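## Task

Carry the charger to the power strip's second socket, counting from the end where the cord leaves the strip, and insert it fully and without tilt. The strip must end up flat on the table, and the result must hold without the robot's help. Release the charger and pull the grippers away at the end.

## Robot and tools

Robot: two arms, left_arm and right_arm, each with six joints (waist, shoulder, elbow, forearm roll, wrist pitch, wrist roll) and a two-finger gripper. The names are labels only and say nothing about image sides. Loose objects may occasionally be nudged, and a held part may get a brief pull.

Frame: a single scene frame for everything. Origin on the tabletop midway between the arms; +z up; +x out over the table; left_arm sits toward +y. Positions are metres; orientations are quaternions written w first (qw, qx, qy, qz). On each gripper, the fingers extend along its own +z and close along its own y. The reported end_effector_position is the spot between the closed finger pads, roughly 2 cm short of the fingertips; closing pushes the tips about 10 mm further along +z. Reported positions can be somewhat off, worse at long reach.

Row layout (used by both motion tools): one flat list of 16 numbers covering both arms, always all 16 even if one arm is idle: left x, y, z, qw, qx, qy, qz, opening, then right x, y, z, qw, qx, qy, qz, opening. Position and quaternion are absolute target poses in the scene frame, not offsets. Opening runs from -1 (closed) to +1 (fully open, 0.084 m). To keep an arm still, repeat its last reported pose exactly, plus its intended opening; to hold an orientation, keep sending the same quaternion rather than copying the slightly drifted reported one.

execute_actions(actions): a list of actions; each action is a list of 1 to 15 rows, each row one control step of 1/30 s; a short action repeats its final row to fill 15 steps. An empty list only returns state and images. Any target more than 0.6 m from that gripper's current position, along any of its own axes, gets the action rejected for both arms; a malformed action, or a first action failing that test against the last reported state, rejects the whole call.

move(target, speed, blocking): target is one 16-number row (absolute poses). Each gripper follows a straight line to its pose, with a shortest-way turn; both paths finish together, lasting 0.5 to 10 s, and stop short if longer is needed. speed is the path top speed in m/s, 0.002 to 0.5 (default 0.25), with rotation capped at twice that in rad/s. Paths ignore obstacles and the other arm; the gripper lags, can wander off line, and can exceed speed, mostly with a near-straight arm. Faster contact hits harder, and aiming deeper past the contact squeezes harder. The opening is applied at the start. blocking=false returns after 0.5 s while motion continues; until a result shows the move ended, further rows and moves are refused, so use wait or stop first.

wait(seconds): 0 to 10; lets time pass with each arm holding its last command, returning early if a move finishes. stop(): brakes a running move (needs braking room; fingers still move). zoom_image(camera, region): camera is cam_high, cam_low, cam_left_wrist or cam_right_wrist; region [x0, y0, x1, y1] in pixels of that camera's 896x504 image, origin top-left, at most 504x504. finished_scene(scene): ends the numbered current scene irreversibly and reports success; the goal must already be holding.

Control details: every step, the commanded pose is clipped to within 70 mm and 16 degrees of the measured pose, then damped inverse kinematics drives joints, favouring position over orientation. After an action an arm goes no further than its last clipped pose, so far targets need follow-up commands. Joints move at most 3.14 rad/s. Elbows cannot fully straighten.

Results: the state line per arm gives pose and linear/angular velocities. "Hand target" is where the controller is currently driving each gripper. grip_measured is the actual finger opening on the command scale; to hold something, command clearly below it (lower squeezes harder, up to about 24 N per pad for parts up to about 6 cm). "pose unreachable" means the clearance check altered or blocked that arm's command. A move adds a "move:" line: ending done, off_target, moving, held (a check blocked the final step) or fault; limits=paced means the pose was clipped, limits=held means steps were blocked en route, after which the arm may lunge fast. Per-gripper distance from target is also given. If only one arm is named, the other finished fine. Camera calibration (intrinsics K, distortion, T_world_to_cam) is provided and may be slightly off; changes are listed in results.

Avoid: dropping or knocking anything off the table, flipping or lifting the strip, crooked or shallow insertion, arms colliding or pressing each other, fast hard impacts. Joint load limits (N m): waist 46, shoulder 46, elbow 27.6, forearm roll 27.6, wrist pitch 18.4, wrist roll 18.4; hitting one triggers a torque fault: the arm backs off, holds 10 s, and the rest of the call is skipped. Holding loads heats motors: MOTOR HOT appears at 65 °C, and at 80 °C an OVER-TEMPERATURE FAULT brakes that arm until it cools. Smooth, quick, low-effort motion is preferred.

Each tool is called in YAML: its name, and indented under it one key for each argument.

## Session

execute_actions:
  actions: []

Scene clock: 0.00 s.
left_arm: end_effector_position=(+0.5569, +0.5660, +0.1869) grip_measured=+1.00 end_effector_quat_wxyz=(-0.010, +0.476, +0.877, -0.064) end_effector_velocity=(-0.000, +0.000, -0.000) end_effector_angular_velocity=(+0.001, +0.001, -0.000) | right_arm: end_effector_position=(+0.6694, +0.0805, +0.1567) grip_measured=+1.00 end_effector_quat_wxyz=(+0.168, -0.361, +0.917, +0.000) end_effector_velocity=(+0.000, +0.000, +0.002) end_effector_angular_velocity=(+0.002, -0.003, -0.000)
Joint positions: left_arm=[ 0.559  0.551 -1.796 -0.051  1.365 -1.618  0.084] | right_arm=[ 0.546  0.923 -2.193 -0.05   0.936  2.913  0.084]
Joint velocities: left_arm=[ 0.     0.     0.     0.001  0.    -0.    -0.   ] | right_arm=[ 0.    -0.002 -0.001  0.001 -0.     0.    -0.   ]
Hand target (left_arm): +0.557, +0.566, +0.187; -0.010, +0.476, +0.877, -0.064
Hand target (right_arm): +0.669, +0.081, +0.157; +0.168, -0.361, +0.917, +0.000

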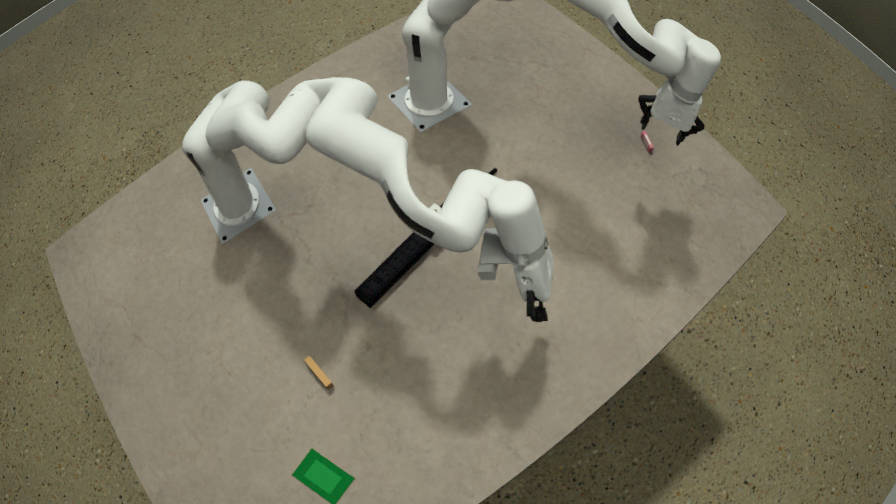

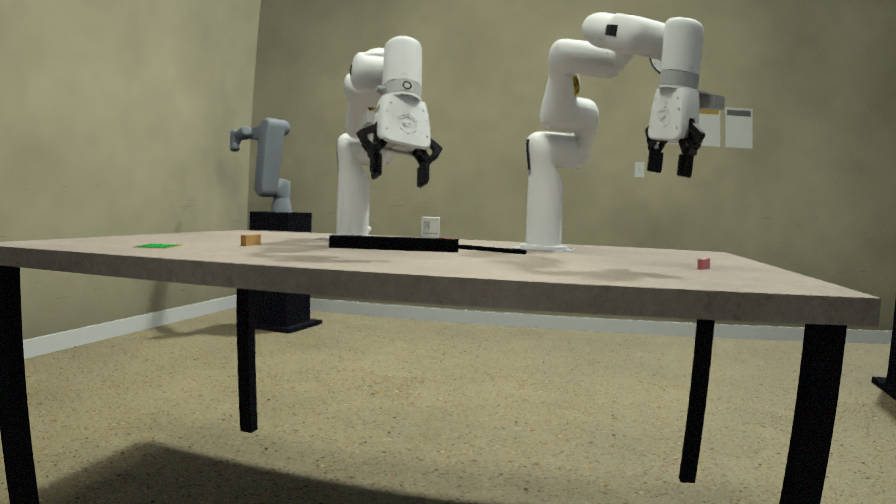

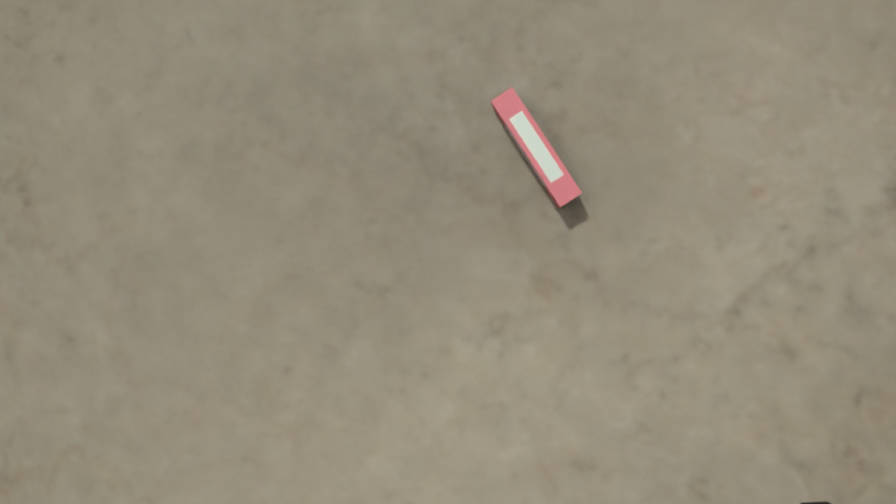

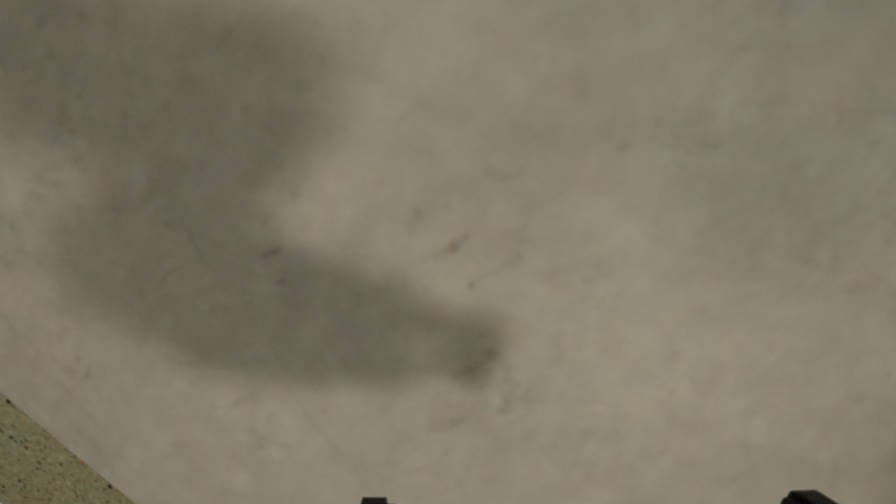

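move:
  target: [0.46,0.0,0.24,0,0.623,0.783,0,1, 0.47,-0.30,0.22,0,0.783,-0.623,0,1]
  speed: 0.3

Scene clock: 29.17 s.
left_arm: end_effector_position=(+0.4615, +0.0007, +0.2403) grip_measured=+1.00 end_effector_quat_wxyz=(-0.002, +0.622, +0.783, +0.001) end_effector_velocity=(-0.001, -0.004, +0.000) end_effector_angular_velocity=(+0.001, +0.000, -0.004) | right_arm: end_effector_position=(+0.4701, -0.2997, +0.2190) grip_measured=+1.00 end_effector_quat_wxyz=(-0.000, +0.782, -0.623, +0.001) end_effector_velocity=(-0.001, -0.002, +0.000) end_effector_angular_velocity=(-0.000, +0.000, +0.003)
Joint positions: left_arm=[-0.55   0.12  -1.322  0.002  1.206 -2.392  0.084] | right_arm=[ 0.002  0.013 -1.131 -0.001  1.116  1.3    0.084]
Joint velocities: left_arm=[-0.007  0.004 -0.006  0.001  0.003 -0.003 -0.   ] | right_arm=[-0.004 -0.003  0.003 -0.     0.001 -0.007  0.   ]
Hand target (left_arm): +0.461, +0.000, +0.240; -0.002, +0.623, +0.783, +0.001
Hand target (right_arm): +0.470, -0.300, +0.219; -0.000, +0.782, -0.623, +0.001
Off the commanded pose (left_arm): 0.002 m, 0 deg.
Off the commanded pose (right_arm): 0.001 m, 0 deg.
move: done
camera_calibration (this result's frames):
cam_left_wrist: T_world_to_cam=[[0.973507, 0.227883, 0.0188142, -0.426252], [0.228299, -0.973292, -0.0241476, -0.0275798], [0.0128089, 0.0278031, -0.999531, 0.365698], [0, 0, 0, 1]] pos_world=[0.416571, 0.0601246, 0.37288]
cam_right_wrist: T_world_to_cam=[[-0.973957, -0.226426, 0.0117553, 0.414056], [-0.226518, 0.97398, -0.00718269, 0.468101], [-0.00982307, -0.00965842, -0.999905, 0.352798], [0, 0, 0, 1]] pos_world=[0.512772, -0.358761, 0.351259]

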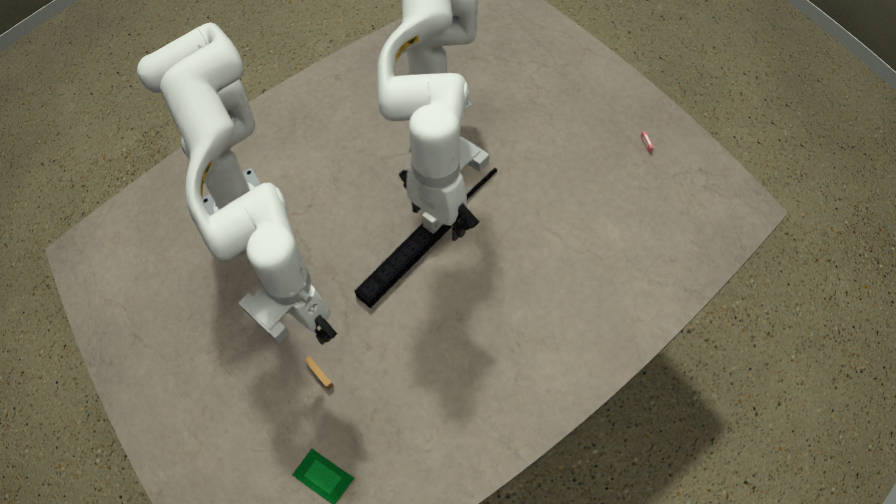

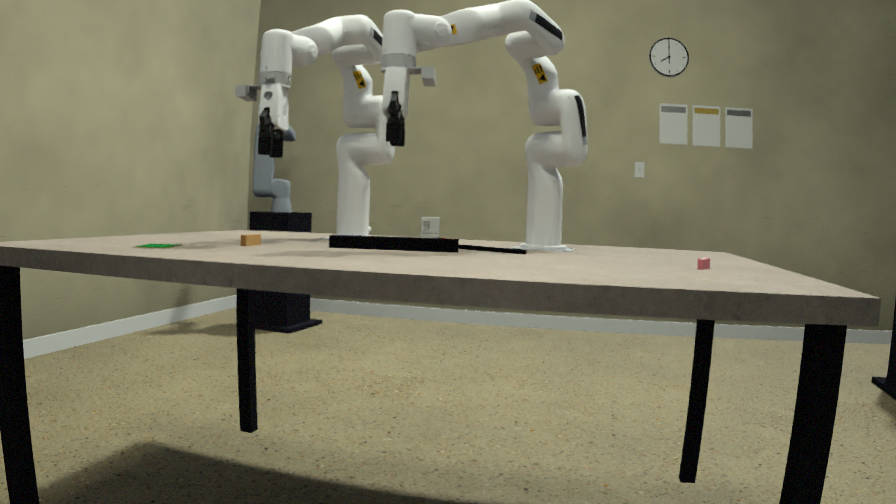

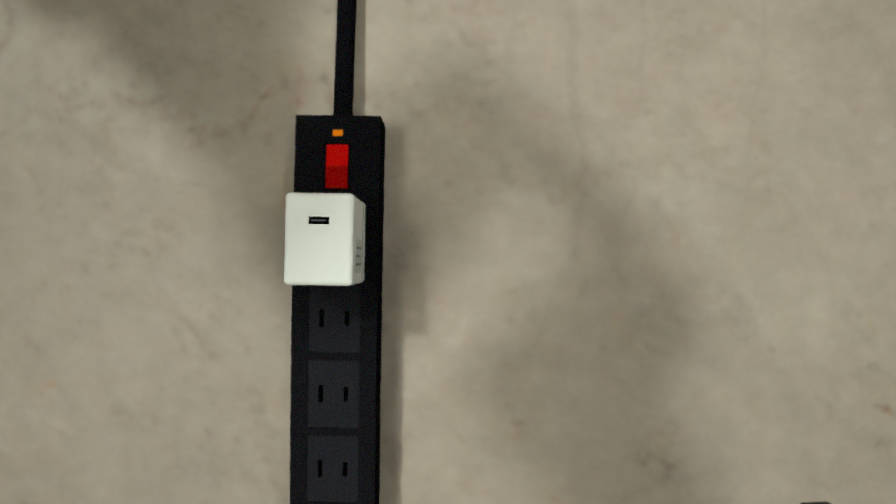

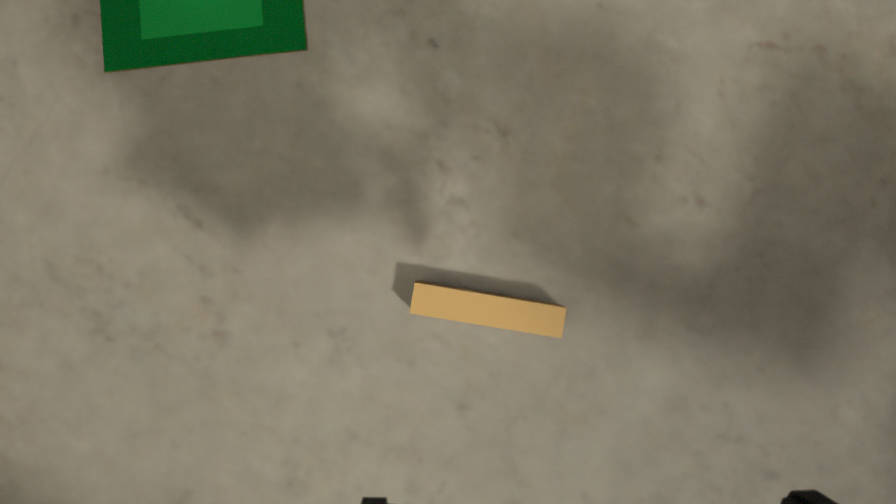

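zoom_image:
  camera: "cam_left_wrist"
  region: [240,100,440,504]

zoom_image:
  camera: "cam_low"
  region: [310,190,540,270]

Region (240, 100, 440, 504) of cam_left_wrist's 896x504 image, scaled by 1.248, with more detail than that image has; it fills the left 250 columns of this view, and the rest is white.

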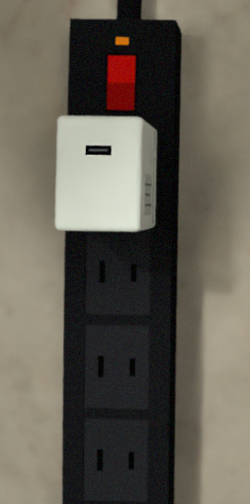

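Region (310, 190, 540, 270) of cam_low's 896x504 image, scaled by 2.191, with more detail than that image has; it fills the top 175 rows of this view, and the rest is white.

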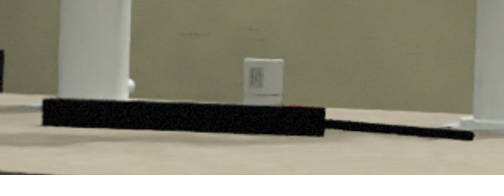

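zoom_image:
  camera: "cam_left_wrist"
  region: [270,180,410,340]

zoom_image:
  camera: "cam_left_wrist"
  region: [270,290,410,500]

Region (270, 180, 410, 340) of cam_left_wrist's 896x504 image, scaled by 3.150, with more detail than that image has; it fills the left 441 columns of this view, and the rest is white.

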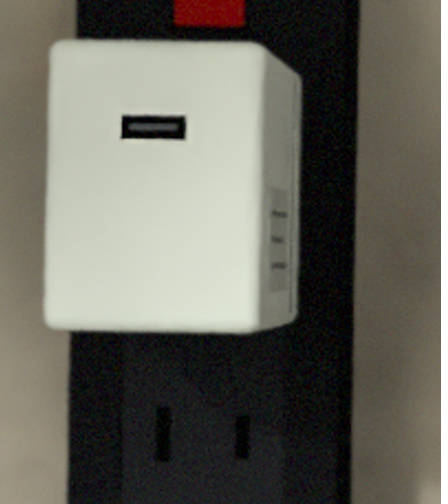

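Region (270, 290, 410, 500) of cam_left_wrist's 896x504 image, scaled by 2.400, with more detail than that image has.

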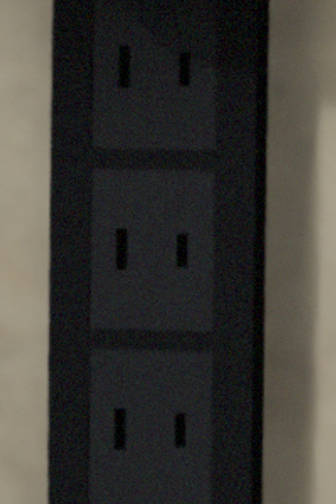

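move:
  target: [0.365,0.062,0.14,0,0.6273,0.7788,0,1, 0.39,-0.05,0.09,-0.2664,0.5895,0.7318,0.2145,1]
  speed: 0.4

Scene clock: 83.27 s.
left_arm: end_effector_position=(+0.3646, +0.0621, +0.1405) grip_measured=+1.00 end_effector_quat_wxyz=(+0.000, +0.627, +0.779, +0.000) end_effector_velocity=(-0.001, +0.001, -0.001) end_effector_angular_velocity=(-0.000, +0.002, +0.003) | right_arm: end_effector_position=(+0.3910, -0.0500, +0.0901) grip_measured=+1.00 end_effector_quat_wxyz=(-0.266, +0.590, +0.731, +0.215) end_effector_velocity=(-0.000, +0.001, -0.000) end_effector_angular_velocity=(+0.001, -0.003, +0.009)
Joint positions: left_arm=[-0.558 -0.156 -0.705  0.001  0.861 -2.387  0.084] | right_arm=[ 0.298  0.185 -0.844  0.962  0.9   -2.248  0.084]
Joint velocities: left_arm=[ 0.001 -0.     0.002 -0.002 -0.001 -0.     0.   ] | right_arm=[ 0.002  0.003 -0.003 -0.001  0.002 -0.008 -0.   ]
Hand target (left_arm): +0.364, +0.062, +0.140; -0.000, +0.627, +0.779, +0.000
Hand target (right_arm): +0.391, -0.050, +0.090; -0.266, +0.590, +0.731, +0.215
Off the commanded pose (left_arm): 0.001 m, 0 deg.
Off the commanded pose (right_arm): 0.001 m, 0 deg.
move: done
camera_calibration (this result's frames):
cam_left_wrist: T_world_to_cam=[[0.976142, 0.21619, 0.0202144, -0.344376], [0.216589, -0.976053, -0.0202185, 0.0557924], [0.0153593, 0.0241143, -0.999591, 0.264814], [0, 0, 0, 1]] pos_world=[0.320008, 0.122521, 0.272795]
cam_right_wrist: T_world_to_cam=[[0.979021, 0.203385, 0.0123791, -0.347136], [0.162874, -0.744616, -0.647317, 0.0255548], [-0.122437, 0.635753, -0.76212, 0.280463], [0, 0, 0, 1]] pos_world=[0.37003, -0.0886741, 0.234585]

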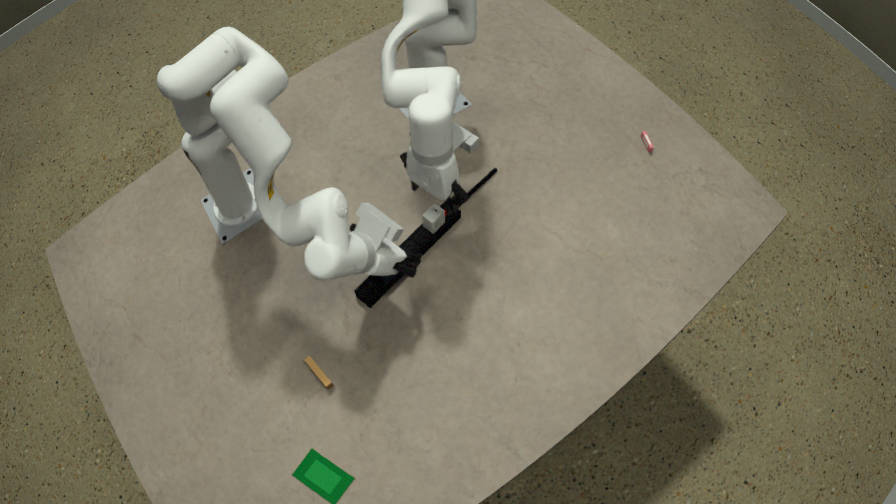

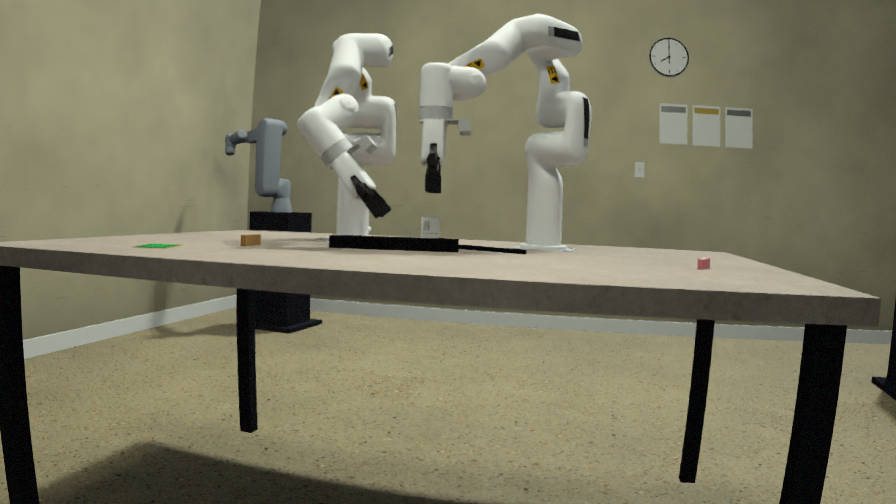

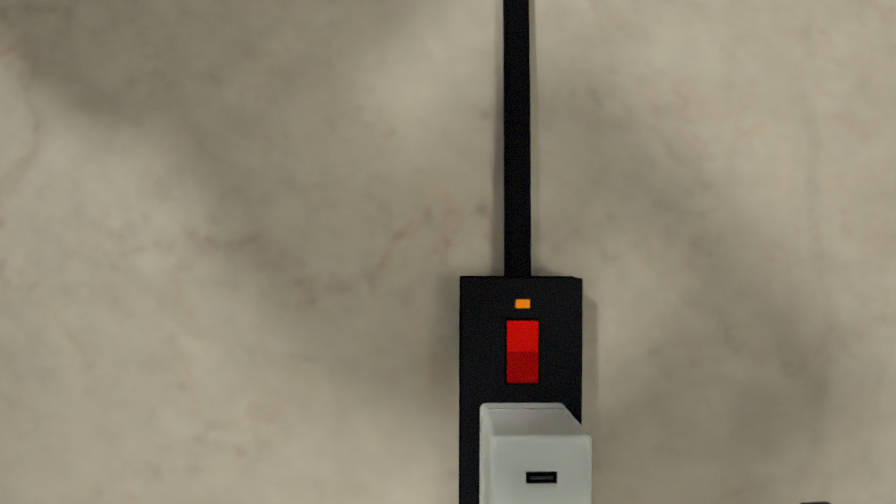

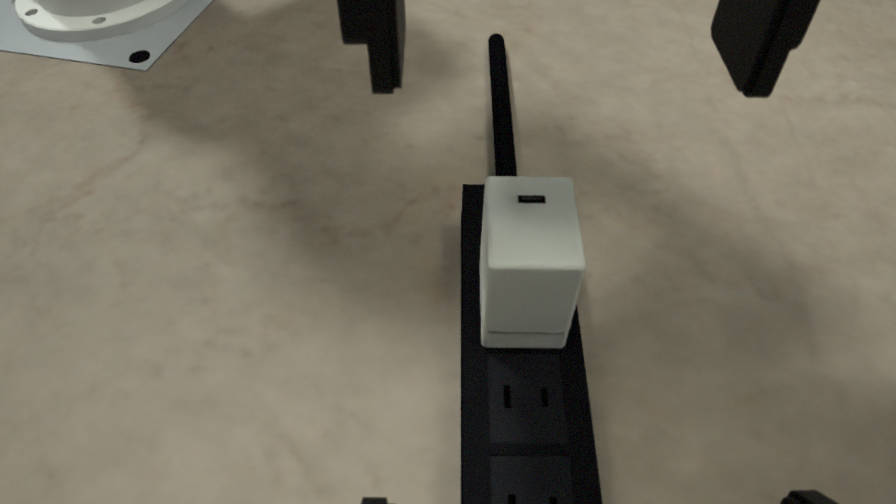

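move:
  target: [0.365,0.062,0.10,0,0.6273,0.7788,0,1, 0.39,-0.05,0.035,-0.2664,0.5895,0.7318,0.2145,0.6]
  speed: 0.1

zoom_image:
  camera: "cam_low"
  region: [320,170,480,270]

Scene clock: 91.67 s.
left_arm: end_effector_position=(+0.3650, +0.0621, +0.1004) grip_measured=+1.00 end_effector_quat_wxyz=(+0.000, +0.627, +0.779, +0.000) end_effector_velocity=(-0.000, +0.001, -0.002) end_effector_angular_velocity=(+0.001, +0.001, +0.000) | right_arm: end_effector_position=(+0.3905, -0.0500, +0.0353) grip_measured=+0.59 end_effector_quat_wxyz=(-0.266, +0.590, +0.732, +0.215) end_effector_velocity=(-0.001, -0.000, -0.003) end_effector_angular_velocity=(+0.000, +0.003, +0.001)
Joint positions: left_arm=[-0.557 -0.073 -0.659  0.     0.732 -2.385  0.084] | right_arm=[ 0.312  0.328 -0.861  1.059  0.827 -2.382  0.069]
Joint velocities: left_arm=[ 0.     0.003  0.002  0.    -0.004  0.     0.   ] | right_arm=[ 0.     0.006  0.     0.003 -0.001 -0.005  0.   ]
Hand target (left_arm): +0.365, +0.062, +0.100; -0.000, +0.627, +0.779, +0.000
Hand target (right_arm): +0.390, -0.050, +0.035; -0.266, +0.590, +0.732, +0.214
Off the commanded pose (left_arm): 0.000 m, 0 deg.
Off the commanded pose (right_arm): 0.001 m, 0 deg.
move: done
camera_calibration (this result's frames):
cam_left_wrist: T_world_to_cam=[[0.976233, 0.215762, 0.0203852, -0.344058], [0.216157, -0.976159, -0.0197205, 0.0549904], [0.0156443, 0.0236582, -0.999598, 0.224636], [0, 0, 0, 1]] pos_world=[0.32048, 0.1226, 0.232643]
cam_right_wrist: T_world_to_cam=[[0.978452, 0.206131, 0.0119202, -0.345556], [0.164736, -0.744549, -0.646923, -0.0105141], [-0.124476, 0.634947, -0.762462, 0.239362], [0, 0, 0, 1]] pos_world=[0.369636, -0.0885804, 0.179822]

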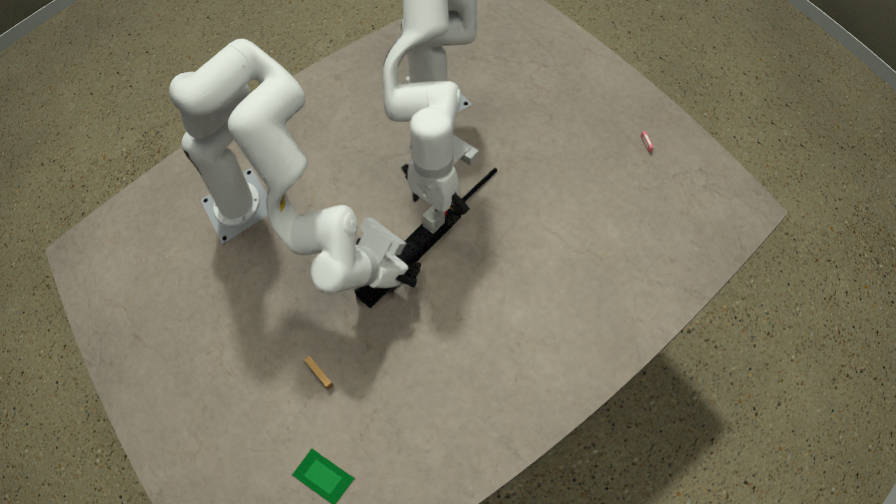

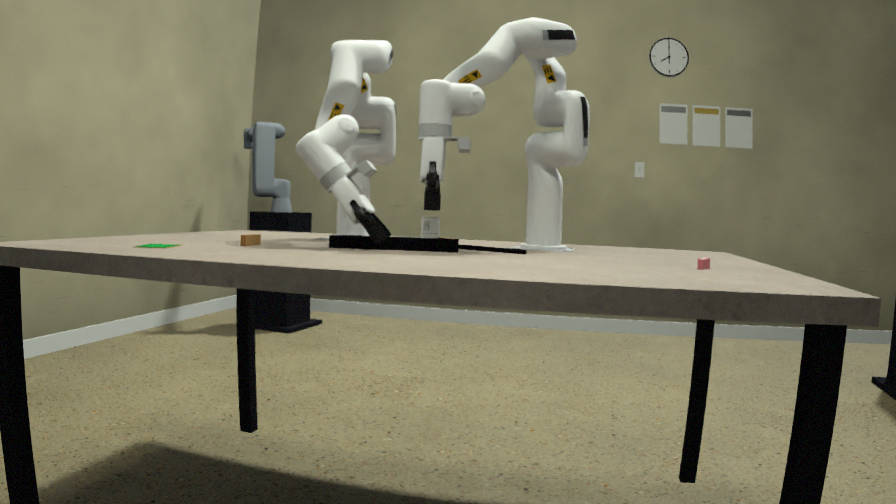

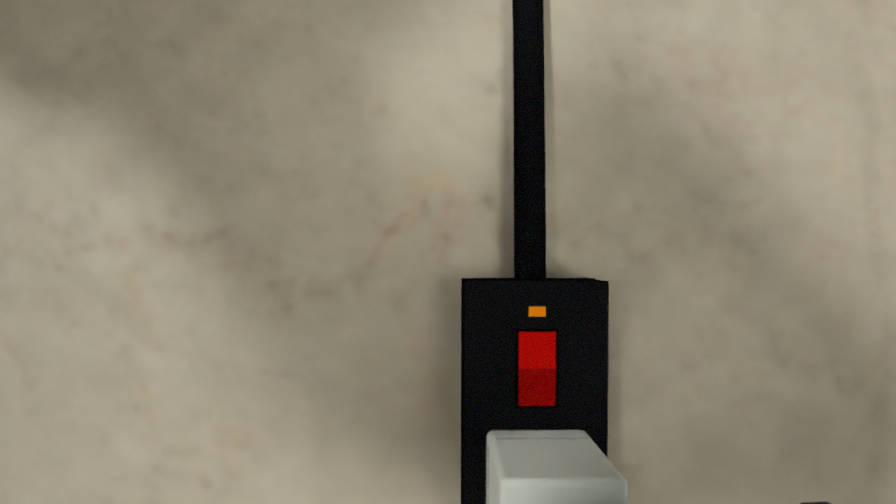

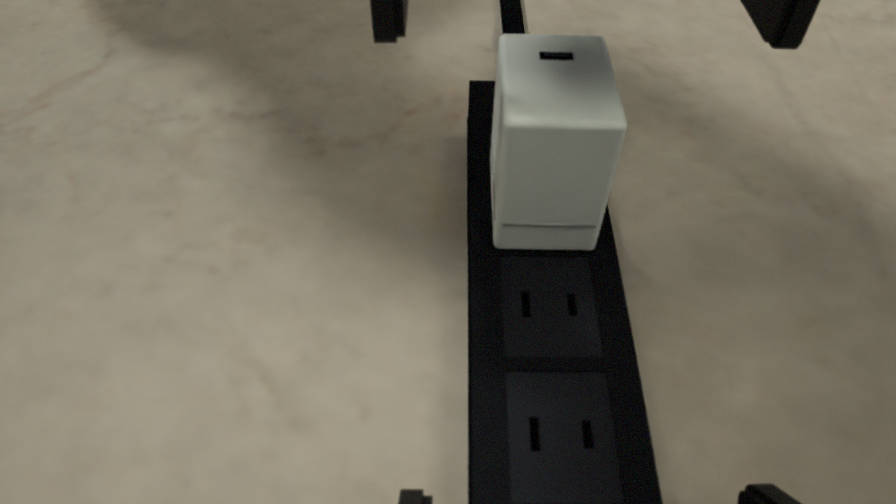

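Region (320, 170, 480, 270) of cam_low's 896x504 image, scaled by 3.150, with more detail than that image has; it fills the top 315 rows of this view, and the rest is white.

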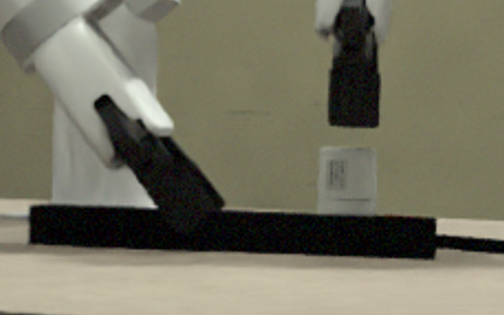

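move:
  target: [0.3625,0.0595,0.058,0,0.6273,0.7788,0,0.3, 0.3865,-0.0508,0.028,-0.2664,0.5895,0.7318,0.2145,0.25]
  speed: 0.06

zoom_image:
  camera: "cam_low"
  region: [320,170,480,270]

Scene clock: 101.30 s.
left_arm: end_effector_position=(+0.3626, +0.0596, +0.0584) grip_measured=+0.29 end_effector_quat_wxyz=(+0.000, +0.627, +0.779, +0.000) end_effector_velocity=(+0.000, -0.000, -0.001) end_effector_angular_velocity=(-0.000, -0.001, -0.001) | right_arm: end_effector_position=(+0.3866, -0.0508, +0.0280) grip_measured=+0.24 end_effector_quat_wxyz=(-0.266, +0.589, +0.732, +0.215) end_effector_velocity=(-0.000, +0.001, -0.000) end_effector_angular_velocity=(+0.000, -0.000, +0.002)
Joint positions: left_arm=[-0.565  0.03  -0.627  0.     0.596 -2.394  0.056] | right_arm=[ 0.315  0.339 -0.851  1.077  0.817 -2.406  0.054]
Joint velocities: left_arm=[-0.     0.004  0.001  0.001 -0.006 -0.     0.   ] | right_arm=[ 0.002  0.002 -0.001  0.001 -0.001 -0.001 -0.   ]
Hand target (left_arm): +0.362, +0.060, +0.058; -0.000, +0.627, +0.779, +0.000
Hand target (right_arm): +0.387, -0.051, +0.028; -0.266, +0.590, +0.732, +0.214
Off the commanded pose (left_arm): 0.000 m, 0 deg.
Off the commanded pose (right_arm): 0.000 m, 0 deg.
move: done
camera_calibration (this result's frames):
cam_left_wrist: T_world_to_cam=[[0.976236, 0.215751, 0.0203718, -0.340248], [0.216148, -0.976159, -0.0198312, 0.0522913], [0.0156075, 0.0237632, -0.999596, 0.182769], [0, 0, 0, 1]] pos_world=[0.318007, 0.12011, 0.190664]
cam_right_wrist: T_world_to_cam=[[0.97842, 0.206316, 0.0113093, -0.341467], [0.164452, -0.744412, -0.647152, -0.015087], [-0.125099, 0.635046, -0.762277, 0.234094], [0, 0, 0, 1]] pos_world=[0.365864, -0.0894411, 0.172542]

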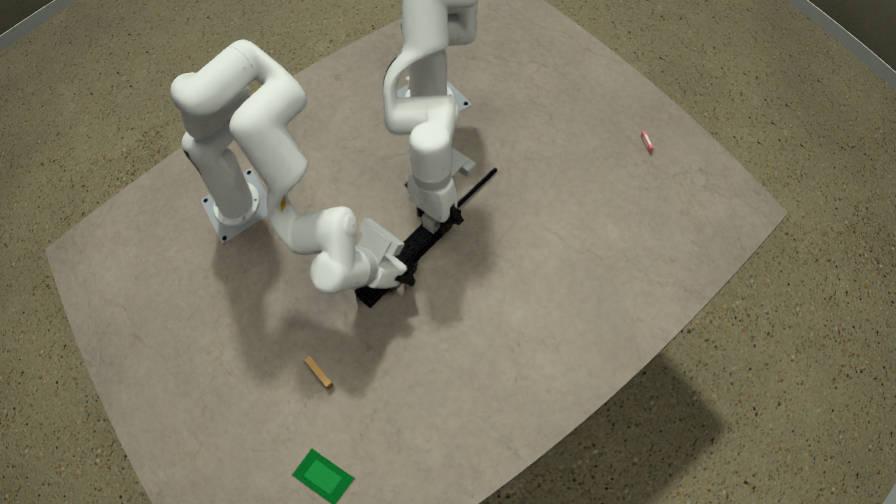

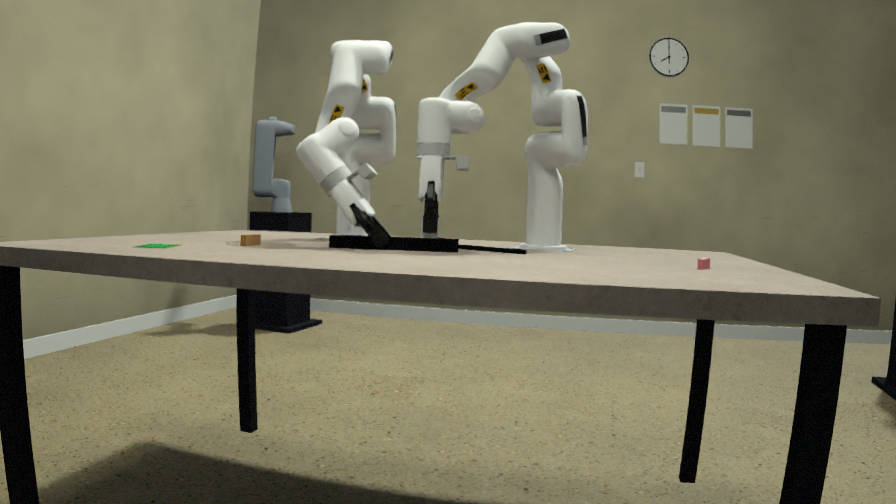

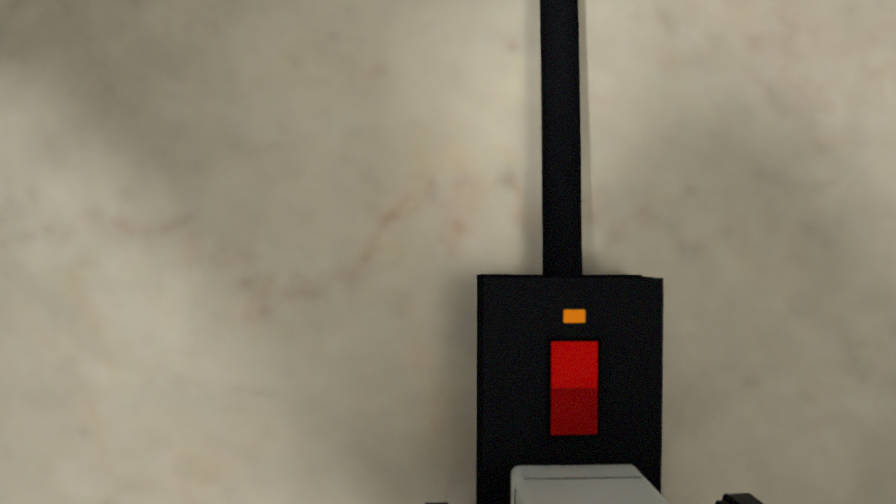

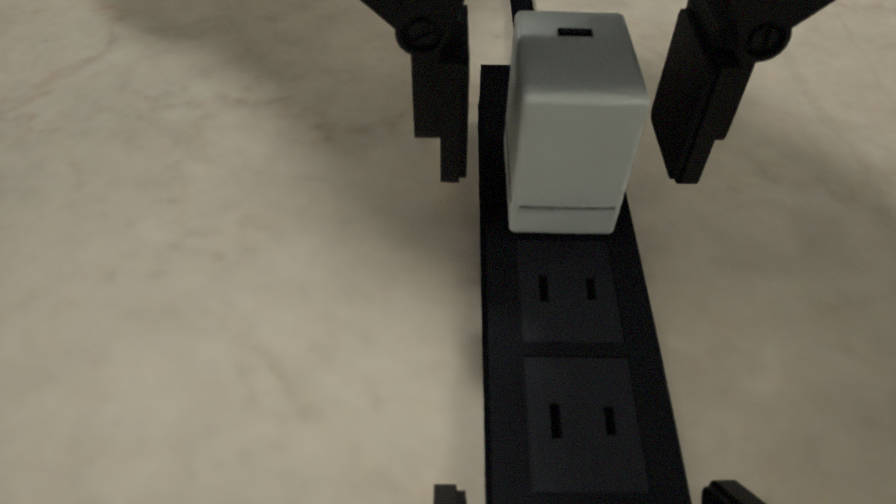

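Region (320, 170, 480, 270) of cam_low's 896x504 image, scaled by 3.150, with more detail than that image has; it fills the top 315 rows of this view, and the rest is white.

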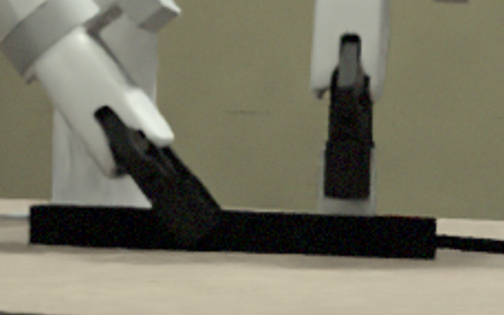

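execute_actions:
  actions:
    - [[0.3625,0.0595,0.058,0,0.6273,0.7788,0,0.1, 0.3873,-0.0506,0.028,-0.2664,0.5895,0.7318,0.2145,0.15],[0.3625,0.0595,0.058,0,0.6273,0.7788,0,0.1, 0.3873,-0.0506,0.028,-0.2664,0.5895,0.7318,0.2145,0.12],[0.3625,0.0595,0.058,0,0.6273,0.7788,0,0.0, 0.3873,-0.0506,0.028,-0.2664,0.5895,0.7318,0.2145,0.09],[0.3625,0.0595,0.058,0,0.6273,0.7788,0,0.0, 0.3873,-0.0506,0.028,-0.2664,0.5895,0.7318,0.2145,0.06],[0.3625,0.0595,0.058,0,0.6273,0.7788,0,-0.1, 0.3873,-0.0506,0.028,-0.2664,0.5895,0.7318,0.2145,0.03],[0.3625,0.0595,0.058,0,0.6273,0.7788,0,-0.1, 0.3873,-0.0506,0.028,-0.2664,0.5895,0.7318,0.2145,0.0],[0.3625,0.0595,0.058,0,0.6273,0.7788,0,-0.15, 0.3873,-0.0506,0.028,-0.2664,0.5895,0.7318,0.2145,-0.03],[0.3625,0.0595,0.058,0,0.6273,0.7788,0,-0.15, 0.3873,-0.0506,0.028,-0.2664,0.5895,0.7318,0.2145,-0.06],[0.3625,0.0595,0.058,0,0.6273,0.7788,0,-0.15, 0.3873,-0.0506,0.028,-0.2664,0.5895,0.7318,0.2145,-0.1]]
    - [[0.3625,0.0595,0.058,0,0.6273,0.7788,0,-0.15, 0.3873,-0.0506,0.028,-0.2664,0.5895,0.7318,0.2145,-0.6]]

Scene clock: 117.70 s.
left_arm: end_effector_position=(+0.3625, +0.0595, +0.0580) grip_measured=-0.16 end_effector_quat_wxyz=(+0.000, +0.627, +0.779, +0.000) end_effector_velocity=(-0.000, +0.000, -0.000) end_effector_angular_velocity=(-0.001, +0.001, +0.001) | right_arm: end_effector_position=(+0.3873, -0.0506, +0.0280) grip_measured=-0.03 end_effector_quat_wxyz=(-0.266, +0.589, +0.732, +0.215) end_effector_velocity=(-0.000, -0.000, +0.000) end_effector_angular_velocity=(+0.000, +0.001, -0.001)
Joint positions: left_arm=[-0.566  0.032 -0.627  0.     0.595 -2.394  0.037] | right_arm=[ 0.315  0.341 -0.854  1.076  0.817 -2.405  0.043]
Joint velocities: left_arm=[ 0.001 -0.     0.    -0.001  0.     0.     0.   ] | right_arm=[-0.001 -0.     0.001  0.001  0.     0.    -0.   ]
Hand target (left_arm): +0.363, +0.060, +0.058; -0.000, +0.627, +0.779, +0.000
Hand target (right_arm): +0.387, -0.051, +0.028; -0.266, +0.589, +0.732, +0.214
Off the commanded pose (left_arm): 0.000 m, 0 deg.
Off the commanded pose (right_arm): 0.000 m, 0 deg.
camera_calibration (this result's frames):
cam_left_wrist: T_world_to_cam=[[0.976292, 0.21555, 0.0198198, -0.340146], [0.215937, -0.976202, -0.0200314, 0.0523035], [0.0150304, 0.0238363, -0.999603, 0.182591], [0, 0, 0, 1]] pos_world=[0.318043, 0.120025, 0.190308]
cam_right_wrist: T_world_to_cam=[[0.978421, 0.206314, 0.0112878, -0.342236], [0.164431, -0.744387, -0.647187, -0.0150744], [-0.125121, 0.635077, -0.762248, 0.234089], [0, 0, 0, 1]] pos_world=[0.366619, -0.0892773, 0.172541]

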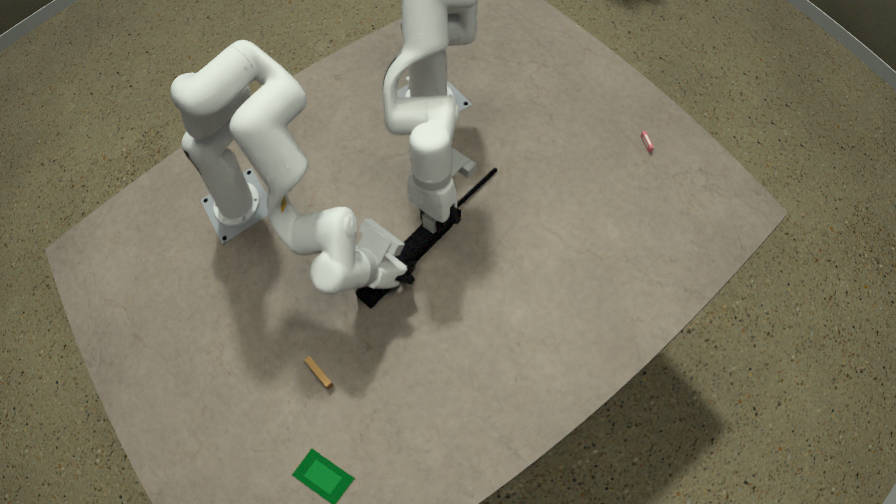

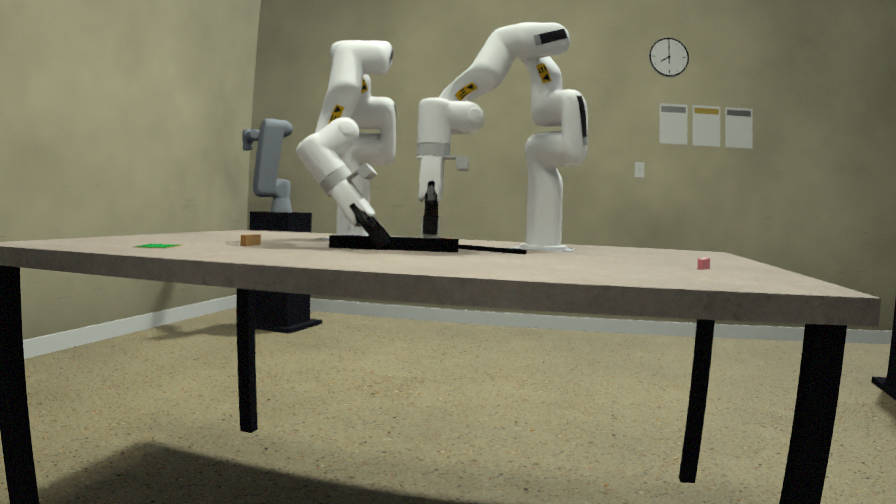

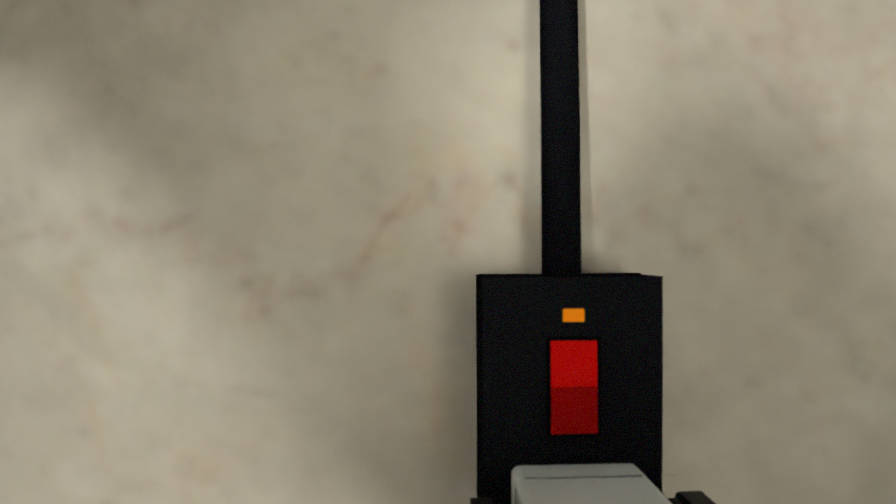

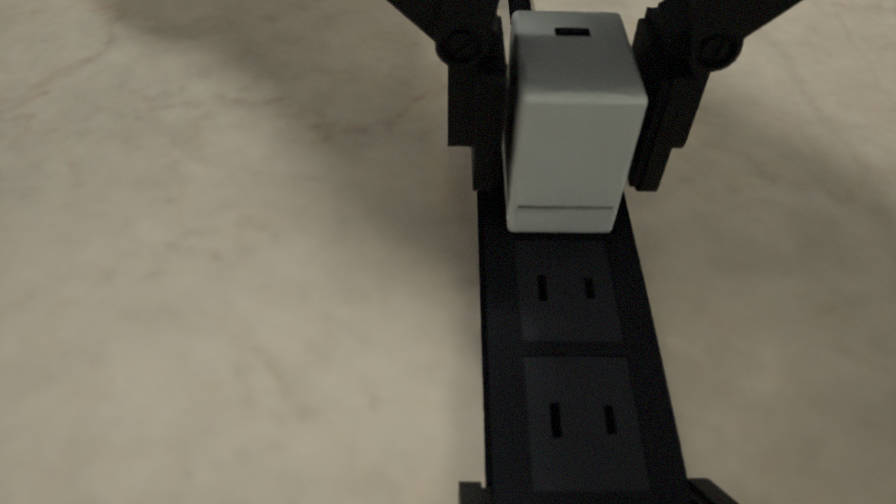

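zoom_image:
  camera: "cam_right_wrist"
  region: [440,120,700,320]

Region (440, 120, 700, 320) of cam_right_wrist's 896x504 image, scaled by 1.938, with more detail than that image has; it fills the top 388 rows of this view, and the rest is white.

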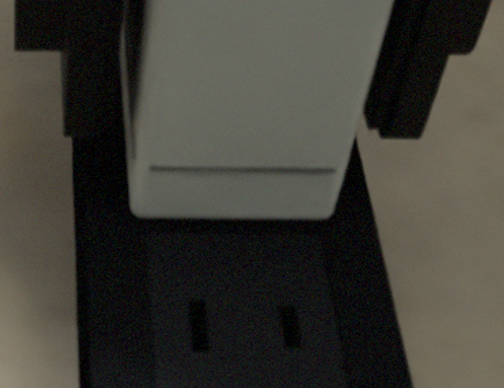

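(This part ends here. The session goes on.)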